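# Insert matching relay into the black rack's empty slot

## Task

Locate the loose relay (small transparent box with a colored button on top) whose button color is the same as the two relays already seated in the black rack. Place it into the rack's vacant pocket with the button facing up and pressed fully down. It must stay seated on its own, without the robot holding it. Neither of the two relays already in the rack may be lifted or removed. Nothing may be dropped or knocked off the table.

## Robot and tools

Robot: two arms, left_arm and right_arm. Each has six joints and a parallel gripper. In the shared scene frame the origin is on the table surface midway between the arms, +x points out over the table, +z points up, and left_arm sits on the +y side. The arm names do not correspond to the left or right side of any image. A brief outside tug on a held part, or a shove on a loose object, can happen at any time.

execute_actions takes "actions", a list holding at most one item, plus an optional "pictures" boolean (images are included by default).
- Empty list: sends no command and just reports the current state.
- Motion item {"rows": [...], "steps": n}: n is 1 to 15 control steps of 1/30 s each, default 15. Each row is used for one step, and the final row repeats if there are fewer rows than steps.
- Wait item {"steps": n}: no rows, n up to 300. It returns once n steps have passed since the previous result, and your own reply time counts toward them.

Each row is one flat list of 14 numbers covering both arms, even when only one arm moves. The order is left_arm waist, shoulder, elbow, forearm roll, wrist pitch, wrist roll, gripper opening, then the same seven for right_arm. The joint values are absolute target angles in radians, in the same convention as the Joint positions line. They are not offsets.

Stated joint ranges (rad):
- waist -6.283..6.283
- shoulder -2.059..2.094
- elbow -3.927..0.192
- forearm roll -6.283..6.283
- wrist pitch -1.693..3.142
- wrist roll -6.283..6.283

A real limit can differ from the stated one by up to 0.010 in either direction. A call is refused, and nothing is sent, if a target is more than 0.010 beyond a limit and also farther out than the joint's last reported angle. Targets past the real limit are clipped to it, and the result then reports "joint sent to its limit". That line may refer to an earlier action, and its absence does not prove the joint has more room.

Gripper opening is an absolute value from -1 (closed) to +1 (fully open, 0.084 m between the pads).

Motion limits: each joint target moves at up to 3.14 rad/s, takes 0.16 s to reach that speed from rest, and all joints of an arm are timed to arrive together. Per step, a target is kept within 0.623 rad of the measured angle. If the targets would move a gripper more than 70 mm from where it is now, they are scaled back, so make long moves over several calls. Between calls the arms keep heading toward the last row you sent. They stop once motion has nearly ceased (a blocked move counts as stopped) or once a step is HELD. After that, only a new action makes them continue or push harder.

Result lines:
- State line (left_arm | right_arm): each gripper's end_effector_position in metres, end_effector_quat_wxyz, and linear and angular velocities (m/s, rad/s), all in the scene frame. The reported position can be off from the true one, more so at long reach. It refers to the point between the pads when closed, about 2 cm behind the fingertips. The fingers point along the gripper's +z and close along its y. Closing pushes the tips about 10 mm farther along +z.
- Joint positions and Joint velocities: one block per arm with six joints (rad, rad/s) followed by the pad gap (m, m/s).
- grip_measured: the measured opening on the same -1..1 scale you command.
- "joint command not followed": a clearance check changed or blocked joint targets on some steps. The rest of the row still ran.
- HELD: marks each step on which your row, or part of it, was not sent.
- MOTOR HOT: a motor has reached 65 °C. At 80 °C an OVER-TEMPERATURE FAULT brakes that arm until it cools. Holding loads produces heat, including while you are thinking.
- TORQUE FAULT: contact torque hit a joint's load limit. The arm backs that joint off, pauses for 10 s and drops the rest of the call. Load limits (N m): waist 45.5, shoulder 45.5, elbow 27.3, forearm roll 27.3, wrist pitch 18.2, wrist roll 18.2. A held object's weight counts toward them.

Gripping: to keep hold of something, command an opening well below grip_measured. A bigger gap means a firmer squeeze, up to about 24 N per pad on objects up to about 6 cm wide. A fast close can press harder than that, sometimes hard enough that the fingers spring open. Commanding -1 gives full force on parts about 0.5 mm thick or more. Echoing back the grip_measured value gives only a light squeeze, and wider parts may slip.

zoom_image: {"camera": name, "region": [x0, y0, x1, y1]} in pixels of that camera's latest image, with the origin at top left and a region of at most 504x504. It returns a magnified view. Cameras, each 896x504: cam_high, cam_low, cam_left_wrist, cam_right_wrist. Calibration was given as pinhole plus radial distortion with world-to-camera transforms. It can be off by a few degrees and millimetres, and the wrist camera poses follow the joint readings.

finished_scene: {"scene": number of the current scene}. The goal must already hold with the robot not supporting anything. Replying without any tool call ends the whole run.

Avoid: dropping or flinging parts; fast, hard closes; pushing hard into the rack or table; disturbing the two seated relays; letting the arms collide or press on each other, which can end the run; and knocking anything off the table. Move smoothly, release the relay only once it is seated, then lift clear before finishing.

Each tool is called after "Request:" as name(argument=value, ...), one argument or row to a line, values as JSON.

## Session

Request:
execute_actions(
  actions=[],
)

Scene clock: 0.00 s of 4800.00 s.
left_arm: end_effector_position=(+0.2911, +0.6387, +0.3403) grip_measured=+1.00 end_effector_quat_wxyz=(+0.010, +0.690, -0.723, -0.019) end_effector_velocity=(-0.000, +0.000, +0.000) end_effector_angular_velocity=(-0.000, -0.000, +0.002) | right_arm: end_effector_position=(+0.3851, -0.0560, +0.2072) grip_measured=+1.00 end_effector_quat_wxyz=(-0.067, +0.209, +0.805, +0.551) end_effector_velocity=(+0.000, -0.000, +0.000) end_effector_angular_velocity=(+0.000, -0.001, -0.001)
Joint positions: left_arm=[ 0.864 -0.118 -1.337  0.035  1.479  2.295  0.084] | right_arm=[-0.058 -0.133 -0.597  1.464  1.128  2.746  0.084]
Joint velocities: left_arm=[ 0.002 -0.     0.    -0.    -0.    -0.001  0.   ] | right_arm=[-0.    -0.    -0.     0.001 -0.001 -0.001  0.   ]
camera_calibration (this result's frames):
cam_left_wrist: T_world_to_cam=[[-0.997284, 0.0575626, 0.0459561, 0.272541], [0.0572876, 0.998331, -0.00727978, -0.578937], [-0.0462985, -0.00462728, -0.998917, 0.484691], [0, 0, 0, 1]] pos_world=[0.327407, 0.564526, 0.467427]
cam_right_wrist: T_world_to_cam=[[0.406249, 0.293807, 0.865239, -0.290066], [0.905479, -0.256644, -0.337995, -0.223345], [0.122753, 0.920767, -0.370298, 0.212693], [0, 0, 0, 1]] pos_world=[0.293965, -0.167937, 0.254247]

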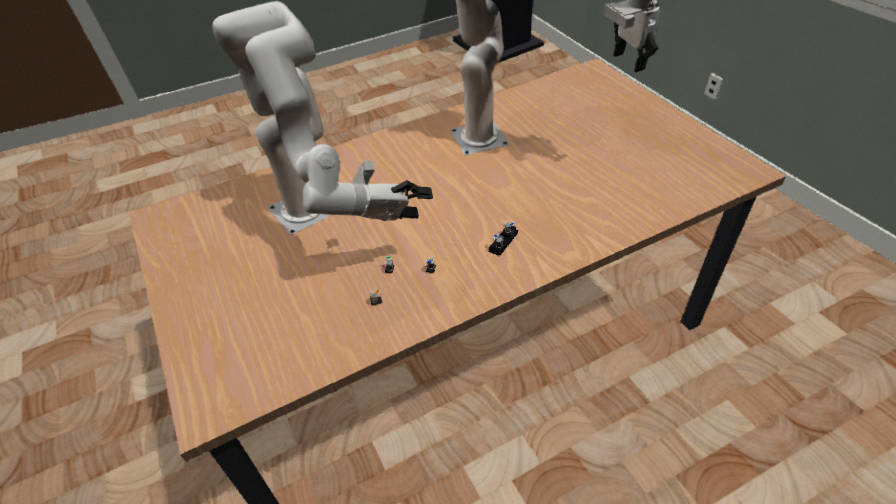

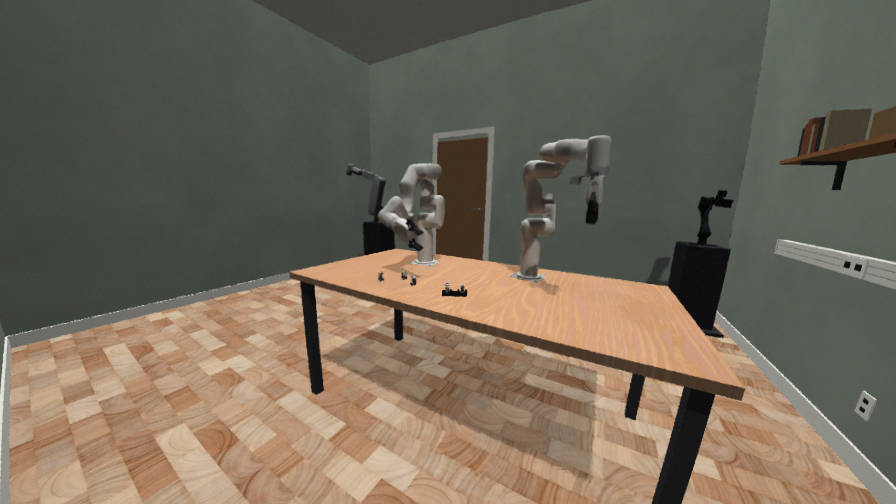

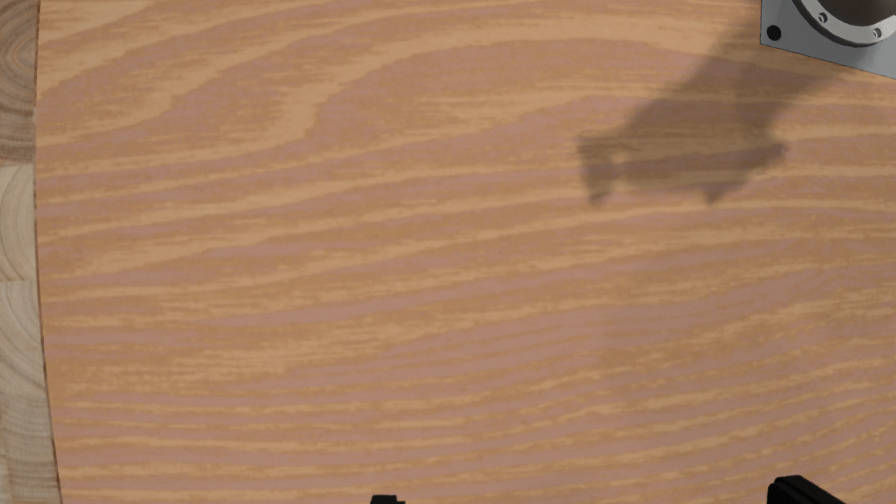

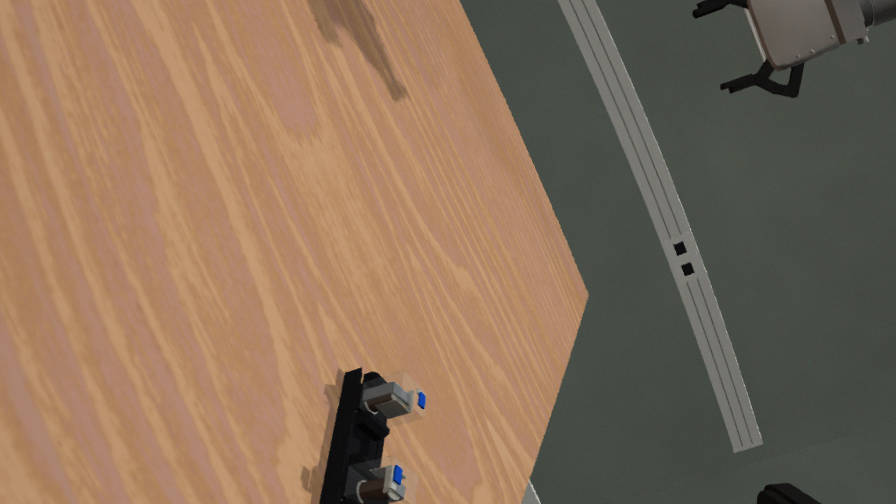

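Request:
zoom_image(
  camera="cam_high",
  region=[340, 200, 560, 320],
)

Region (340, 200, 560, 320) of cam_high's 896x504 image, scaled by 2.291, with more detail than that image has; it fills the top 275 rows of this view, and the rest is white.

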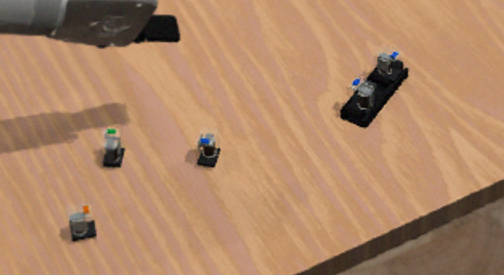

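Request:
execute_actions(
  actions=[
    {"rows": [[-0.515,0.594,-1.717,0,1.123,4.004,1,-0.9,-0.133,-0.597,1.464,1.128,2.746,1]], "steps": 15},
  ],
  pictures=false,
)

Request:
execute_actions(
  actions=[
    {"steps": 25},
  ],
)

Scene clock: 68.03 s of 4800.00 s.
left_arm: end_effector_position=(+0.4225, +0.5723, +0.2896) grip_measured=+1.00 end_effector_quat_wxyz=(-0.002, -0.483, +0.875, +0.011) end_effector_velocity=(+0.250, -0.226, -0.122) end_effector_angular_velocity=(-0.029, -0.002, -1.176) | right_arm: end_effector_position=(+0.4425, -0.2048, +0.2073) grip_measured=+1.00 end_effector_quat_wxyz=(+0.033, +0.349, +0.755, +0.554) end_effector_velocity=(+0.070, -0.366, -0.000) end_effector_angular_velocity=(-0.001, +0.001, -0.832)
Joint positions: left_arm=[ 0.607  0.127 -1.473  0.023  1.352  2.552  0.084] | right_arm=[-0.416 -0.133 -0.597  1.464  1.128  2.746  0.084]
Joint velocities: left_arm=[-0.589  0.476 -0.248 -0.023 -0.231  0.587  0.   ] | right_arm=[-0.833 -0.001  0.001 -0.002  0.     0.001  0.   ]
Steps of this call (steps 1 to 90: nothing new was sent; then 64.53 s passed at rest; steps 91 to 105: all 15 steps of this action). Readings (joint positions):
91: left_arm=[0.864 -0.118 -1.337 0.035 1.479 2.295] | right_arm=[-0.058 -0.133 -0.597 1.464 1.128 2.746]
92: left_arm=[0.861 -0.115 -1.340 0.035 1.477 2.300] | right_arm=[-0.061 -0.133 -0.597 1.464 1.128 2.746]
94: left_arm=[0.828 -0.083 -1.364 0.034 1.457 2.335] | right_arm=[-0.101 -0.133 -0.597 1.464 1.129 2.746]
98: left_arm=[0.744 0.003 -1.408 0.029 1.413 2.416] | right_arm=[-0.222 -0.133 -0.597 1.464 1.128 2.746]
105: the state above

Scene clock: 68.87 s of 4800.00 s.
left_arm: end_effector_position=(+0.5368, +0.3152, +0.2114) grip_measured=+1.00 end_effector_quat_wxyz=(-0.001, -0.008, +1.000, +0.005) end_effector_velocity=(+0.021, -0.352, -0.066) end_effector_angular_velocity=(-0.011, +0.002, -1.187) | right_arm: end_effector_position=(+0.4314, -0.4177, +0.2072) grip_measured=+1.00 end_effector_quat_wxyz=(+0.164, +0.519, +0.650, +0.531) end_effector_velocity=(-0.002, -0.008, +0.001) end_effector_angular_velocity=(-0.002, -0.000, -0.017)
Joint positions: left_arm=[ 0.11   0.396 -1.613  0.01   1.22   3.049  0.084] | right_arm=[-0.898 -0.133 -0.597  1.464  1.128  2.746  0.084]
Joint velocities: left_arm=[-0.595  0.203 -0.106 -0.01  -0.101  0.594  0.   ] | right_arm=[-0.018 -0.001 -0.001 -0.002 -0.     0.001  0.   ]
Steps of this call (steps 1 to 25: the robot went on to your last target). Readings (joint positions):
1: left_arm=[0.588 0.143 -1.481 0.022 1.344 2.572] | right_arm=[-0.444 -0.133 -0.597 1.464 1.128 2.746]
2: left_arm=[0.568 0.158 -1.489 0.021 1.337 2.592] | right_arm=[-0.472 -0.133 -0.597 1.464 1.128 2.746]
4: left_arm=[0.528 0.187 -1.504 0.020 1.323 2.631] | right_arm=[-0.528 -0.133 -0.597 1.464 1.128 2.746]
8: left_arm=[0.449 0.239 -1.531 0.017 1.297 2.711] | right_arm=[-0.639 -0.133 -0.597 1.464 1.128 2.746]
25: the state above
camera_calibration (this result's frames):
cam_left_wrist: T_world_to_cam=[[-0.00490845, 0.999888, 0.0141249, -0.280871], [0.999798, 0.00518222, -0.0194108, -0.461386], [-0.0194819, 0.0140268, -0.999712, 0.345642], [0, 0, 0, 1]] pos_world=[0.466648, 0.278382, 0.340554]
cam_right_wrist: T_world_to_cam=[[0.489965, -0.105728, 0.865307, -0.405621], [0.414436, -0.845018, -0.337916, -0.392014], [0.766927, 0.524181, -0.370212, 0.0965248], [0, 0, 0, 1]] pos_world=[0.287177, -0.424741, 0.254254]

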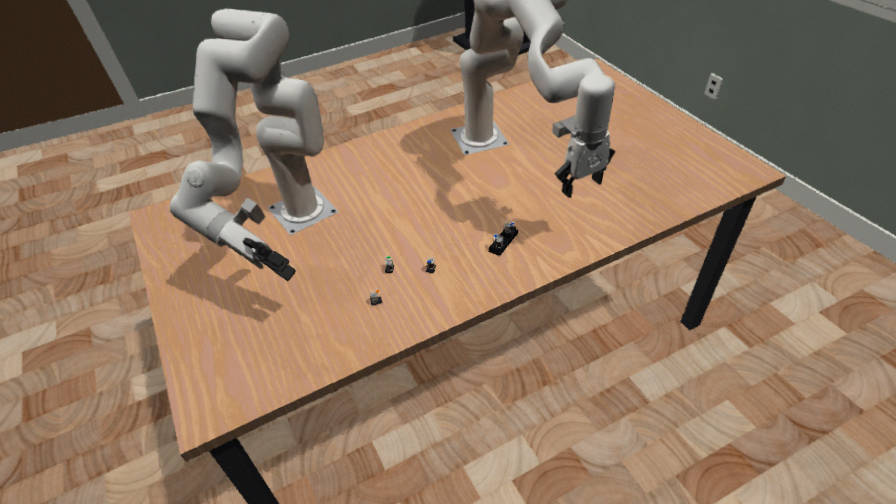

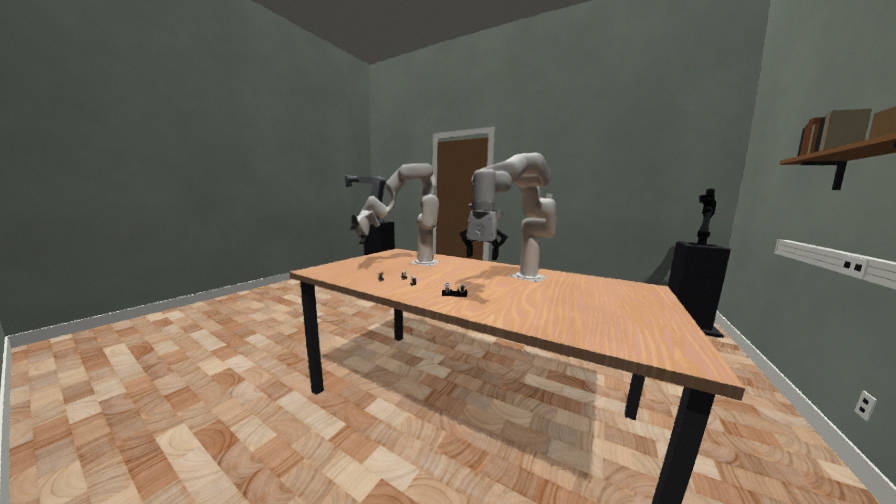

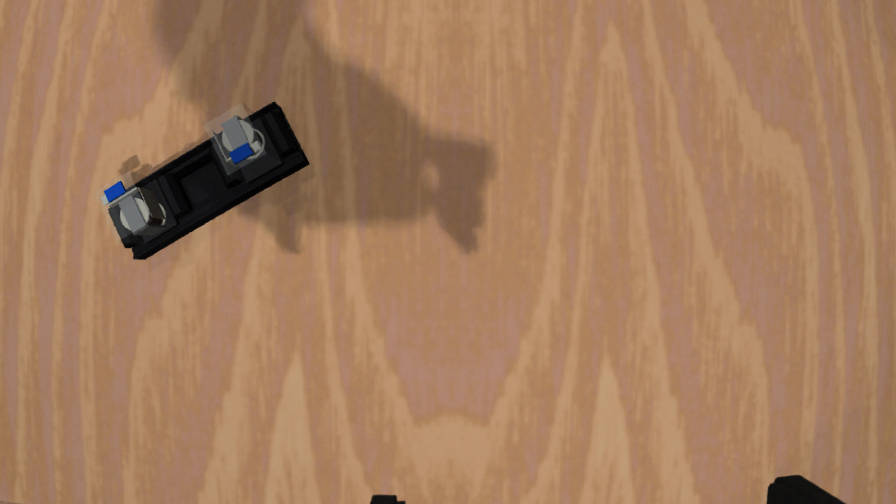

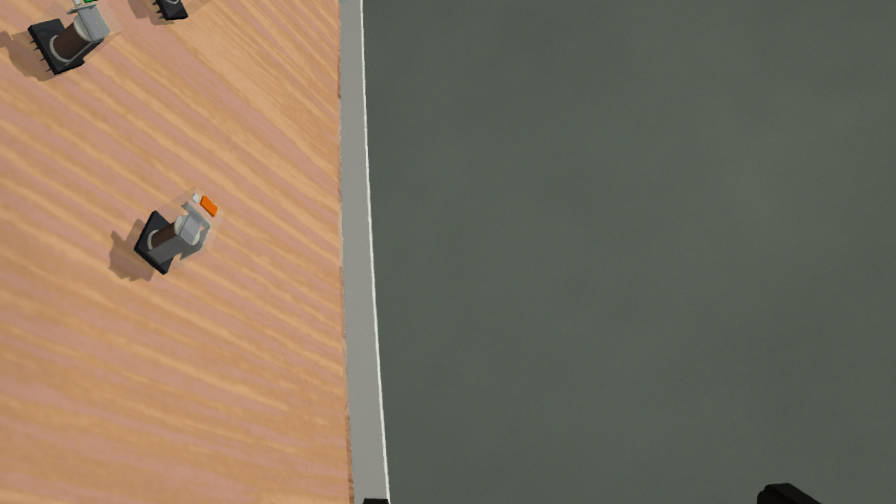

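Request:
execute_actions(
  actions=[
    {"rows": [[-0.515,0.594,-1.717,0,1.123,4.004,1,-0.9,-0.133,-0.597,1.464,1.128,2.746,1]], "steps": 15},
  ],
  pictures=false,
)

Request:
execute_actions(
  actions=[
    {"steps": 25},
  ],
)

Scene clock: 75.63 s of 4800.00 s.
left_arm: end_effector_position=(+0.4321, -0.0440, +0.1429) grip_measured=+1.00 end_effector_quat_wxyz=(+0.000, +0.703, +0.711, -0.000) end_effector_velocity=(-0.000, -0.000, -0.000) end_effector_angular_velocity=(+0.000, +0.000, -0.003) | right_arm: end_effector_position=(+0.4311, -0.4188, +0.2072) grip_measured=+1.00 end_effector_quat_wxyz=(+0.164, +0.520, +0.649, +0.530) end_effector_velocity=(-0.000, +0.000, -0.001) end_effector_angular_velocity=(+0.002, +0.003, +0.000)
Joint positions: left_arm=[-0.515  0.594 -1.717 -0.     1.123  4.004  0.084] | right_arm=[-0.9   -0.133 -0.597  1.464  1.128  2.746  0.084]
Joint velocities: left_arm=[-0.001  0.     0.     0.     0.     0.002  0.   ] | right_arm=[-0.     0.002  0.001 -0.001  0.     0.001  0.   ]
Steps of this call (steps 1 to 60: the robot went on to your last target; steps 61 to 120: nothing new was sent; then 2.27 s passed at rest; steps 121 to 135: all 15 steps of this action). Readings (joint positions):
121: left_arm=[-0.515 0.594 -1.717 0.000 1.123 4.004] | right_arm=[-0.900 -0.133 -0.597 1.464 1.128 2.746]
122: left_arm=[-0.515 0.594 -1.717 0.000 1.123 4.004] | right_arm=[-0.900 -0.133 -0.597 1.464 1.128 2.746]
124: left_arm=[-0.515 0.594 -1.717 0.000 1.123 4.004] | right_arm=[-0.900 -0.133 -0.597 1.464 1.128 2.746]
128: left_arm=[-0.515 0.594 -1.717 -0.000 1.123 4.004] | right_arm=[-0.900 -0.133 -0.597 1.464 1.128 2.746]
135: the state above

Scene clock: 76.47 s of 4800.00 s.
left_arm: end_effector_position=(+0.4321, -0.0440, +0.1429) grip_measured=+1.00 end_effector_quat_wxyz=(+0.000, +0.703, +0.711, -0.000) end_effector_velocity=(+0.000, +0.000, +0.000) end_effector_angular_velocity=(+0.000, -0.001, +0.002) | right_arm: end_effector_position=(+0.4311, -0.4188, +0.2072) grip_measured=+1.00 end_effector_quat_wxyz=(+0.164, +0.520, +0.649, +0.530) end_effector_velocity=(+0.000, +0.000, -0.000) end_effector_angular_velocity=(+0.001, +0.000, +0.001)
Joint positions: left_arm=[-0.515  0.594 -1.717 -0.     1.123  4.004  0.084] | right_arm=[-0.9   -0.133 -0.597  1.464  1.128  2.746  0.084]
Joint velocities: left_arm=[ 0.001 -0.    -0.     0.001 -0.    -0.002 -0.   ] | right_arm=[ 0.     0.001 -0.001  0.     0.    -0.     0.   ]
Steps of this call (steps 1 to 15: the robot went on to your last target; steps 16 to 25: nothing new was sent). Readings (joint positions):
1: left_arm=[-0.515 0.594 -1.717 -0.000 1.123 4.004] | right_arm=[-0.900 -0.133 -0.597 1.464 1.128 2.746]
2: left_arm=[-0.515 0.594 -1.717 -0.000 1.123 4.004] | right_arm=[-0.900 -0.133 -0.597 1.464 1.128 2.746]
4: left_arm=[-0.515 0.594 -1.717 -0.000 1.123 4.004] | right_arm=[-0.900 -0.133 -0.597 1.464 1.128 2.746]
8: left_arm=[-0.515 0.594 -1.717 -0.000 1.123 4.004] | right_arm=[-0.900 -0.133 -0.597 1.464 1.128 2.746]
25: the state above
All arms were judged still, so your last target was given up. Only a new action makes them travel on or press farther. Fingers that are still opening or closing keep moving.
camera_calibration (this result's frames):
cam_left_wrist: T_world_to_cam=[[0.999988, -0.000475736, 0.00491908, -0.398178], [-0.000389244, -0.999846, -0.0175689, 0.0315753], [0.00492668, 0.0175668, -0.999834, 0.269821], [0, 0, 0, 1]] pos_world=[0.396856, 0.0266411, 0.27229]
cam_right_wrist: T_world_to_cam=[[0.489708, -0.106794, 0.865321, -0.405953], [0.41222, -0.84618, -0.337718, -0.392427], [0.768284, 0.522086, -0.370359, 0.0959054], [0, 0, 0, 1]] pos_world=[0.286882, -0.425489, 0.254269]

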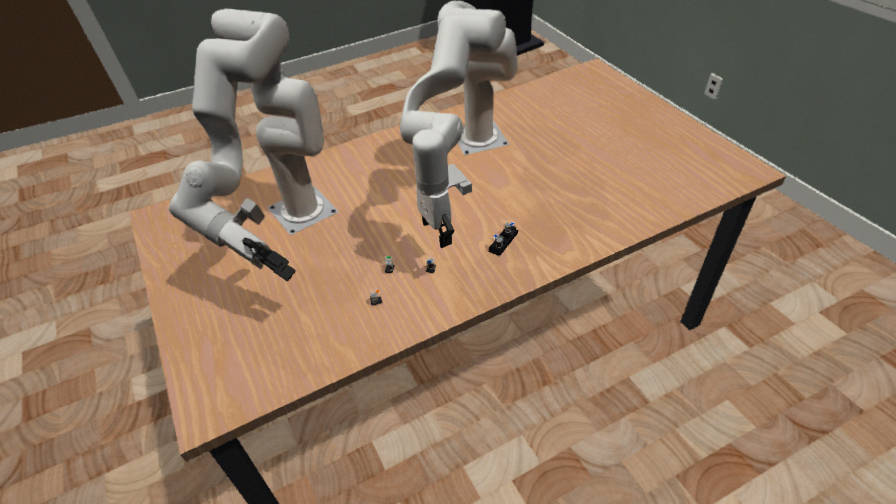

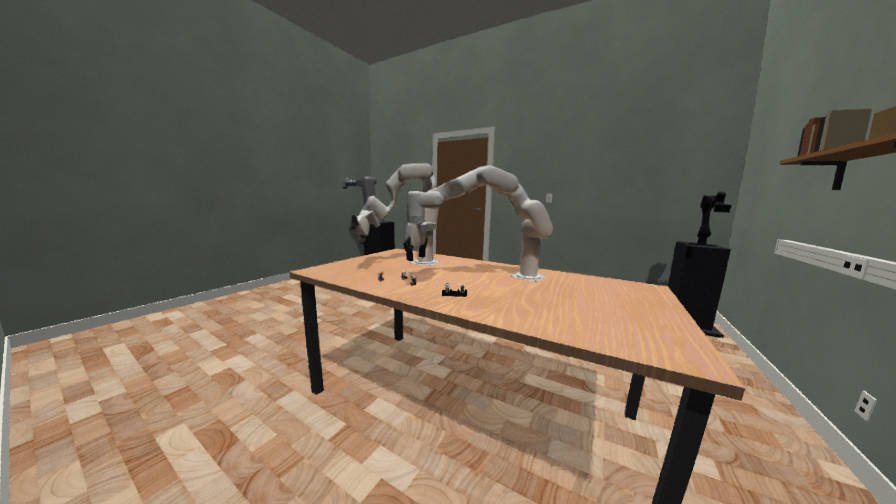

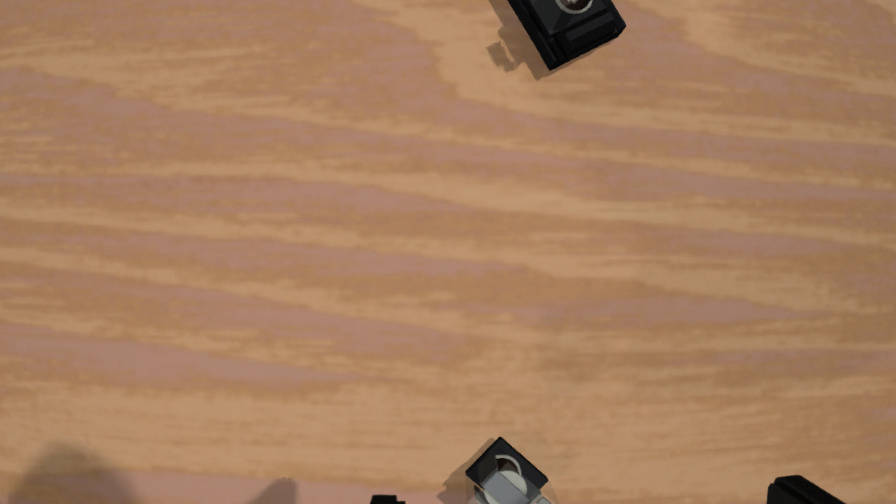

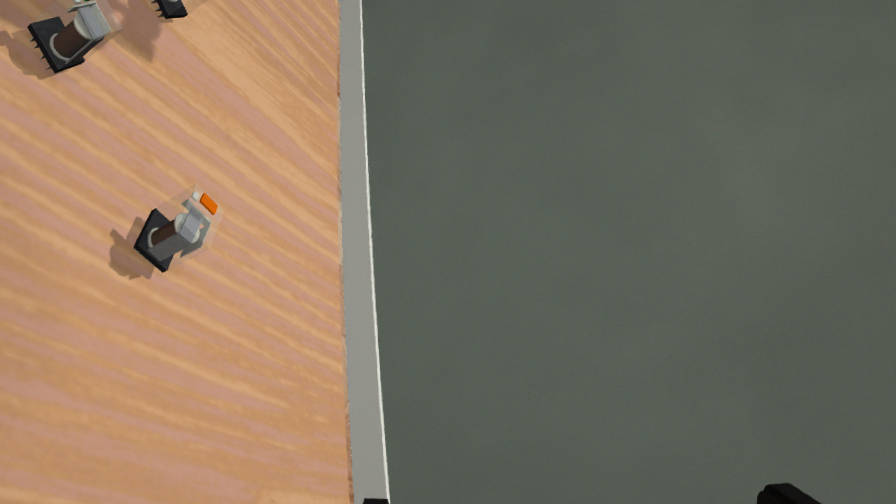

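Request:
execute_actions(
  actions=[
    {"rows": [[-0.547,0.670,-1.6575,0,0.988,4.702,1,-0.9,-0.133,-0.597,1.464,1.128,2.746,1]], "steps": 15},
  ],
  pictures=false,
)

Request:
execute_actions(
  actions=[
    {"steps": 25},
  ],
)

Scene clock: 116.90 s of 4800.00 s.
left_arm: end_effector_position=(+0.4196, -0.0591, +0.0814) grip_measured=+1.00 end_effector_quat_wxyz=(-0.002, +0.906, +0.423, -0.001) end_effector_velocity=(+0.017, -0.016, +0.020) end_effector_angular_velocity=(-0.061, -0.066, -0.301) | right_arm: end_effector_position=(+0.4311, -0.4188, +0.2072) grip_measured=+1.00 end_effector_quat_wxyz=(+0.164, +0.520, +0.649, +0.530) end_effector_velocity=(+0.000, +0.000, +0.000) end_effector_angular_velocity=(+0.001, -0.001, -0.001)
Joint positions: left_arm=[-0.547  0.67  -1.658 -0.     0.992  4.679  0.084] | right_arm=[-0.9   -0.133 -0.597  1.464  1.128  2.746  0.084]
Joint velocities: left_arm=[-0.001 -0.014 -0.018  0.    -0.058  0.3    0.   ] | right_arm=[-0.    -0.001  0.001  0.001  0.    -0.     0.   ]
Steps of this call (steps 1 to 90: nothing new was sent; then 36.93 s passed at rest; steps 91 to 105: all 15 steps of this action). Readings (joint positions):
91: left_arm=[-0.515 0.594 -1.717 -0.000 1.123 4.004] | right_arm=[-0.900 -0.133 -0.597 1.464 1.128 2.746]
92: left_arm=[-0.515 0.594 -1.717 -0.000 1.122 4.009] | right_arm=[-0.900 -0.133 -0.597 1.464 1.128 2.746]
94: left_arm=[-0.517 0.598 -1.714 0.000 1.112 4.056] | right_arm=[-0.900 -0.133 -0.597 1.464 1.128 2.746]
98: left_arm=[-0.532 0.633 -1.687 -0.000 1.052 4.345] | right_arm=[-0.900 -0.133 -0.597 1.464 1.128 2.746]
105: the state above

Scene clock: 117.73 s of 4800.00 s.
left_arm: end_effector_position=(+0.4200, -0.0598, +0.0813) grip_measured=+1.00 end_effector_quat_wxyz=(-0.000, +0.911, +0.413, -0.000) end_effector_velocity=(+0.001, +0.000, +0.000) end_effector_angular_velocity=(-0.000, -0.001, -0.001) | right_arm: end_effector_position=(+0.4311, -0.4188, +0.2072) grip_measured=+1.00 end_effector_quat_wxyz=(+0.164, +0.520, +0.649, +0.530) end_effector_velocity=(-0.000, +0.000, +0.000) end_effector_angular_velocity=(+0.000, +0.001, +0.000)
Joint positions: left_arm=[-0.547  0.67  -1.658  0.     0.988  4.702  0.084] | right_arm=[-0.9   -0.133 -0.597  1.464  1.128  2.746  0.084]
Joint velocities: left_arm=[ 0.001 -0.     0.     0.    -0.001  0.002  0.   ] | right_arm=[ 0.    -0.002  0.    -0.001 -0.     0.002  0.   ]
Steps of this call (steps 1 to 25: the robot went on to your last target). Readings (joint positions):
1: left_arm=[-0.547 0.669 -1.659 0.000 0.990 4.687] | right_arm=[-0.900 -0.133 -0.597 1.464 1.128 2.746]
2: left_arm=[-0.547 0.669 -1.659 0.000 0.989 4.692] | right_arm=[-0.900 -0.133 -0.597 1.464 1.128 2.746]
4: left_arm=[-0.547 0.668 -1.659 0.000 0.988 4.698] | right_arm=[-0.900 -0.133 -0.597 1.464 1.128 2.746]
8: left_arm=[-0.547 0.669 -1.658 0.000 0.988 4.701] | right_arm=[-0.900 -0.133 -0.597 1.464 1.128 2.746]
25: the state above
camera_calibration (this result's frames):
cam_left_wrist: T_world_to_cam=[[0.744857, -0.667209, 0.00445405, -0.318436], [-0.667054, -0.744802, -0.0175671, 0.309879], [0.0150383, 0.0101139, -0.999836, 0.203887], [0, 0, 0, 1]] pos_world=[0.440829, 0.0162736, 0.210715]
cam_right_wrist: T_world_to_cam=[[0.489708, -0.106794, 0.865321, -0.405953], [0.41222, -0.84618, -0.337718, -0.392427], [0.768284, 0.522086, -0.370359, 0.0959055], [0, 0, 0, 1]] pos_world=[0.286882, -0.425489, 0.254269]

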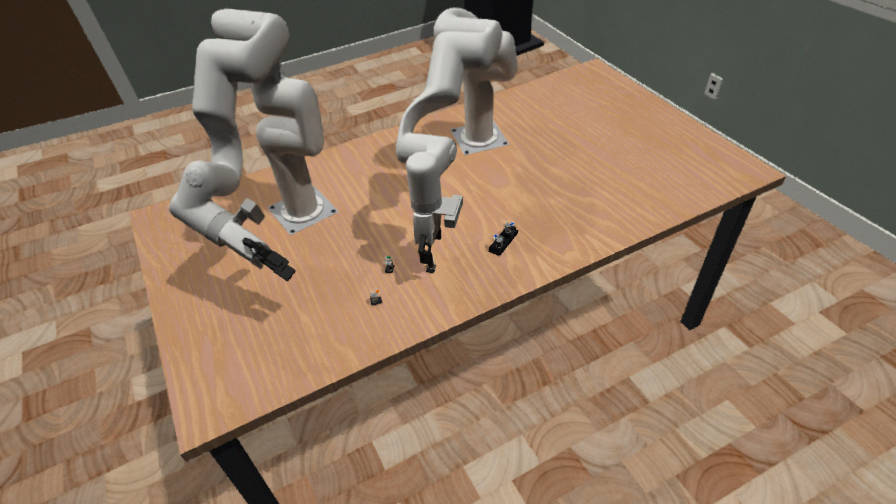

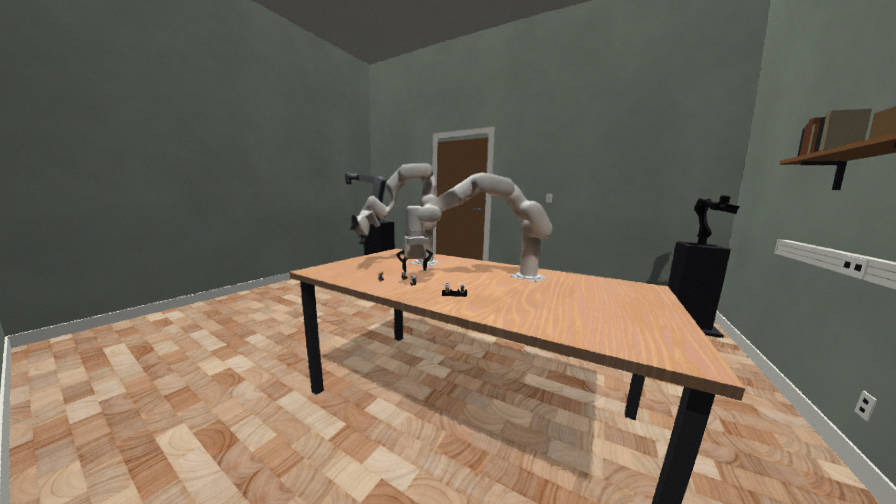

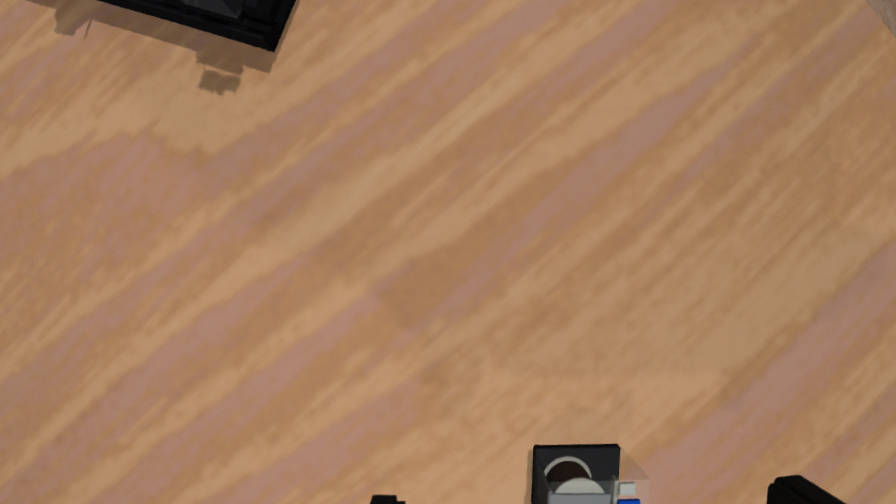

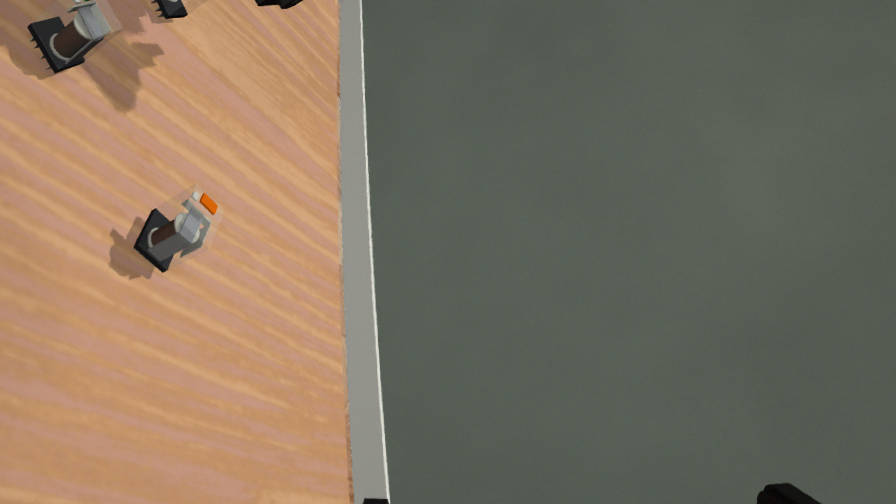

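Request:
execute_actions(
  actions=[
    {"rows": [[-0.547,0.685,-1.653,0,0.969,4.702,1,-0.9,-0.133,-0.597,1.464,1.128,2.746,1],[-0.547,0.70,-1.648,0,0.950,4.702,1,-0.9,-0.133,-0.597,1.464,1.128,2.746,1],[-0.547,0.714,-1.644,0,0.930,4.702,1,-0.9,-0.133,-0.597,1.464,1.128,2.746,1],[-0.547,0.729,-1.639,0,0.911,4.702,1,-0.9,-0.133,-0.597,1.464,1.128,2.746,1],[-0.547,0.743,-1.6347,0,0.892,4.702,1,-0.9,-0.133,-0.597,1.464,1.128,2.746,1]], "steps": 15},
  ],
  pictures=false,
)

Request:
execute_actions(
  actions=[
    {"steps": 12},
  ],
)

Scene clock: 141.83 s of 4800.00 s.
left_arm: end_effector_position=(+0.4201, -0.0600, +0.0355) grip_measured=+1.00 end_effector_quat_wxyz=(+0.000, +0.911, +0.413, +0.000) end_effector_velocity=(+0.011, -0.010, +0.010) end_effector_angular_velocity=(-0.035, -0.038, +0.001) | right_arm: end_effector_position=(+0.4311, -0.4188, +0.2072) grip_measured=+1.00 end_effector_quat_wxyz=(+0.164, +0.520, +0.649, +0.530) end_effector_velocity=(+0.000, -0.000, -0.000) end_effector_angular_velocity=(+0.000, +0.001, -0.001)
Joint positions: left_arm=[-0.547  0.741 -1.636 -0.     0.894  4.702  0.084] | right_arm=[-0.9   -0.133 -0.597  1.464  1.128  2.746  0.084]
Joint velocities: left_arm=[-0.    -0.004 -0.013 -0.    -0.034 -0.001  0.   ] | right_arm=[ 0.     0.001  0.     0.001 -0.001 -0.     0.   ]
Steps of this call (steps 1 to 15: the robot went on to your last target; steps 16 to 90: nothing new was sent; then 20.60 s passed at rest; steps 91 to 105: all 15 steps of this action). Readings (joint positions):
91: left_arm=[-0.547 0.670 -1.657 -0.000 0.988 4.702] | right_arm=[-0.900 -0.133 -0.597 1.464 1.128 2.746]
92: left_arm=[-0.547 0.671 -1.657 -0.000 0.986 4.702] | right_arm=[-0.900 -0.133 -0.597 1.464 1.128 2.746]
94: left_arm=[-0.547 0.679 -1.656 -0.000 0.973 4.702] | right_arm=[-0.900 -0.133 -0.597 1.464 1.128 2.746]
98: left_arm=[-0.547 0.719 -1.642 0.000 0.924 4.702] | right_arm=[-0.900 -0.133 -0.597 1.464 1.128 2.746]
105: the state above

Scene clock: 142.23 s of 4800.00 s.
left_arm: end_effector_position=(+0.4200, -0.0598, +0.0342) grip_measured=+1.00 end_effector_quat_wxyz=(-0.000, +0.911, +0.413, -0.000) end_effector_velocity=(+0.000, -0.000, -0.000) end_effector_angular_velocity=(-0.000, -0.001, -0.002) | right_arm: end_effector_position=(+0.4311, -0.4188, +0.2072) grip_measured=+1.00 end_effector_quat_wxyz=(+0.164, +0.520, +0.649, +0.530) end_effector_velocity=(+0.000, -0.000, +0.001) end_effector_angular_velocity=(-0.000, -0.001, -0.001)
Joint positions: left_arm=[-0.547  0.743 -1.635 -0.     0.892  4.702  0.084] | right_arm=[-0.9   -0.133 -0.597  1.464  1.128  2.746  0.084]
Joint velocities: left_arm=[ 0.     0.001  0.     0.001 -0.002  0.002  0.   ] | right_arm=[-0.    -0.002 -0.     0.    -0.     0.001  0.   ]
Steps of this call (steps 1 to 12: the robot went on to your last target). Readings (joint positions):
1: left_arm=[-0.547 0.741 -1.636 -0.000 0.893 4.702] | right_arm=[-0.900 -0.133 -0.597 1.464 1.128 2.746]
2: left_arm=[-0.547 0.741 -1.636 -0.000 0.893 4.702] | right_arm=[-0.900 -0.133 -0.597 1.464 1.128 2.746]
4: left_arm=[-0.547 0.742 -1.636 -0.000 0.892 4.702] | right_arm=[-0.900 -0.133 -0.597 1.464 1.128 2.746]
8: left_arm=[-0.547 0.743 -1.635 -0.000 0.892 4.702] | right_arm=[-0.900 -0.133 -0.597 1.464 1.128 2.746]
12: the state above
camera_calibration (this result's frames):
cam_left_wrist: T_world_to_cam=[[0.744849, -0.667215, 0.00491197, -0.318261], [-0.667056, -0.7448, -0.0175667, 0.309048], [0.0153792, 0.00980795, -0.999834, 0.15659], [0, 0, 0, 1]] pos_world=[0.440801, 0.016295, 0.163556]
cam_right_wrist: T_world_to_cam=[[0.489708, -0.106794, 0.865321, -0.405953], [0.41222, -0.84618, -0.337718, -0.392427], [0.768284, 0.522086, -0.370359, 0.0959055], [0, 0, 0, 1]] pos_world=[0.286882, -0.425489, 0.254269]

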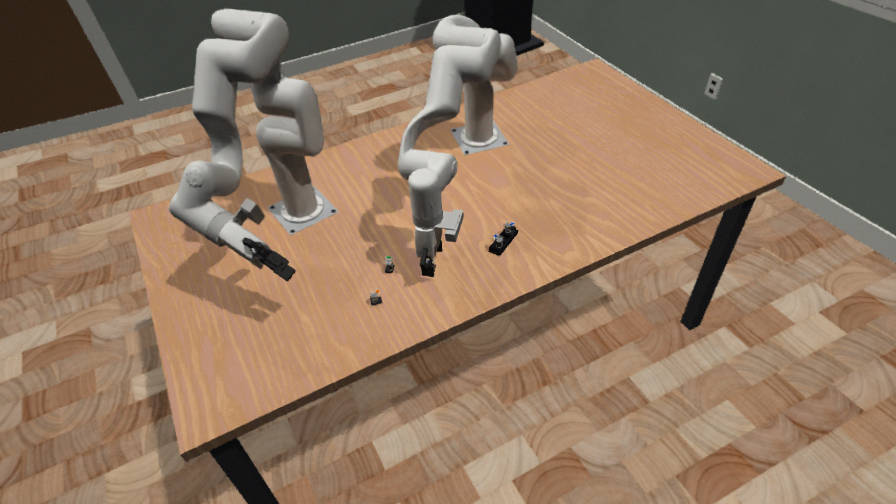

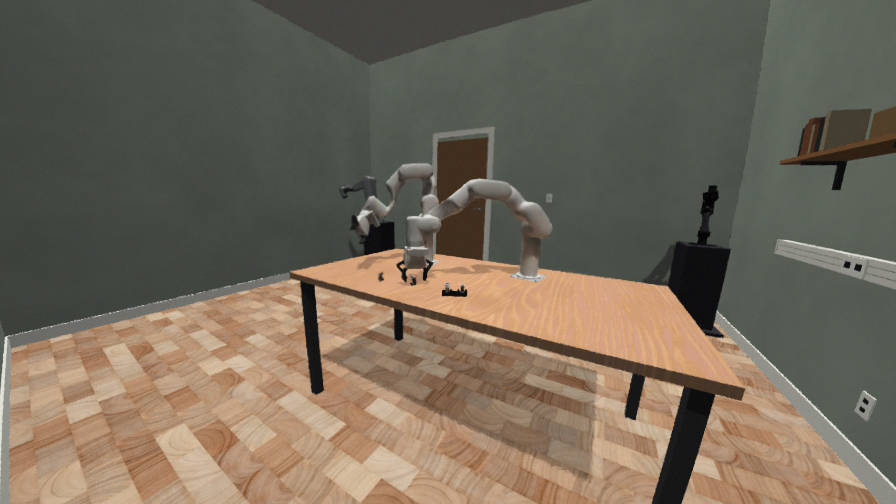

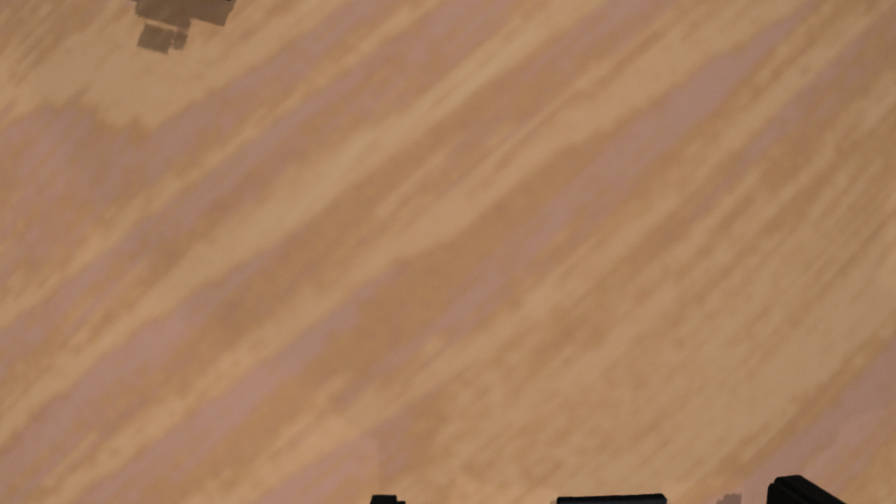

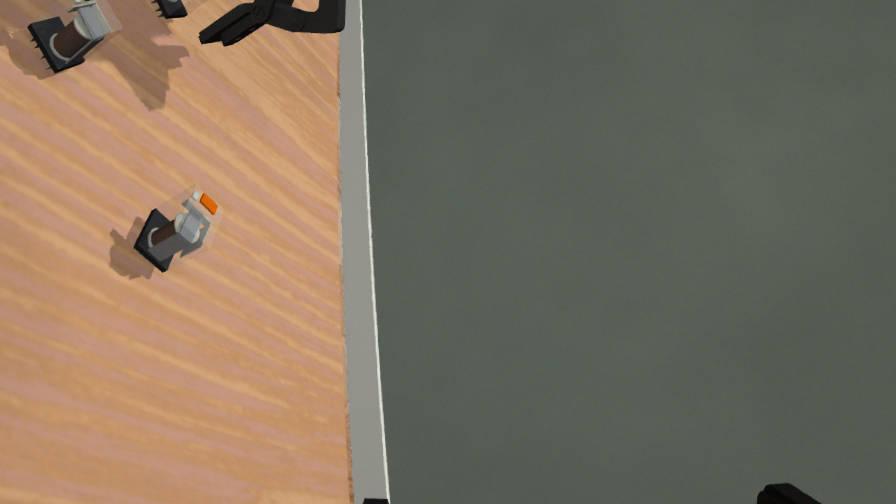

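Close gradually.

Request:
execute_actions(
  actions=[
    {"rows": [[-0.547,0.743,-1.6347,0,0.892,4.702,0.8,-0.9,-0.133,-0.597,1.464,1.128,2.746,1],[-0.547,0.743,-1.6347,0,0.892,4.702,0.6,-0.9,-0.133,-0.597,1.464,1.128,2.746,1],[-0.547,0.743,-1.6347,0,0.892,4.702,0.4,-0.9,-0.133,-0.597,1.464,1.128,2.746,1],[-0.547,0.743,-1.6347,0,0.892,4.702,0.2,-0.9,-0.133,-0.597,1.464,1.128,2.746,1],[-0.547,0.743,-1.6347,0,0.892,4.702,0.0,-0.9,-0.133,-0.597,1.464,1.128,2.746,1],[-0.547,0.743,-1.6347,0,0.892,4.702,-0.15,-0.9,-0.133,-0.597,1.464,1.128,2.746,1],[-0.547,0.743,-1.6347,0,0.892,4.702,-0.3,-0.9,-0.133,-0.597,1.464,1.128,2.746,1],[-0.547,0.743,-1.6347,0,0.892,4.702,-0.4,-0.9,-0.133,-0.597,1.464,1.128,2.746,1],[-0.547,0.743,-1.6347,0,0.892,4.702,-0.5,-0.9,-0.133,-0.597,1.464,1.128,2.746,1],[-0.547,0.743,-1.6347,0,0.892,4.702,-0.6,-0.9,-0.133,-0.597,1.464,1.128,2.746,1],[-0.547,0.743,-1.6347,0,0.892,4.702,-0.7,-0.9,-0.133,-0.597,1.464,1.128,2.746,1],[-0.547,0.743,-1.6347,0,0.892,4.702,-0.8,-0.9,-0.133,-0.597,1.464,1.128,2.746,1]], "steps": 15},
  ],
  pictures=false,
)

Scene clock: 159.47 s of 4800.00 s.
left_arm: end_effector_position=(+0.4200, -0.0599, +0.0342) grip_measured=-0.39 end_effector_quat_wxyz=(+0.000, +0.911, +0.413, +0.000) end_effector_velocity=(+0.000, +0.000, -0.000) end_effector_angular_velocity=(-0.000, +0.000, -0.000) | right_arm: end_effector_position=(+0.4311, -0.4188, +0.2072) grip_measured=+1.00 end_effector_quat_wxyz=(+0.164, +0.520, +0.649, +0.530) end_effector_velocity=(-0.000, +0.000, -0.000) end_effector_angular_velocity=(-0.000, +0.001, +0.001)
Joint positions: left_arm=[-0.547  0.743 -1.635 -0.     0.892  4.702  0.027] | right_arm=[-0.9   -0.133 -0.597  1.464  1.128  2.746  0.084]
Joint velocities: left_arm=[ 0.     0.     0.    -0.    -0.     0.001  0.   ] | right_arm=[-0.    -0.     0.    -0.001  0.     0.001  0.   ]
Steps of this call (steps 1 to 15: the robot went on to your last target; steps 16 to 90: nothing new was sent; then 13.73 s passed at rest; steps 91 to 105: all 15 steps of this action). Readings (joint positions):
91: left_arm=[-0.547 0.743 -1.635 0.000 0.892 4.702] | right_arm=[-0.900 -0.133 -0.597 1.464 1.128 2.746]
92: left_arm=[-0.547 0.743 -1.635 0.000 0.892 4.702] | right_arm=[-0.900 -0.133 -0.597 1.464 1.128 2.746]
94: left_arm=[-0.547 0.743 -1.635 -0.000 0.892 4.702] | right_arm=[-0.900 -0.133 -0.597 1.464 1.128 2.746]
98: left_arm=[-0.547 0.743 -1.635 0.000 0.892 4.702] | right_arm=[-0.900 -0.133 -0.597 1.464 1.128 2.746]
105: the state above


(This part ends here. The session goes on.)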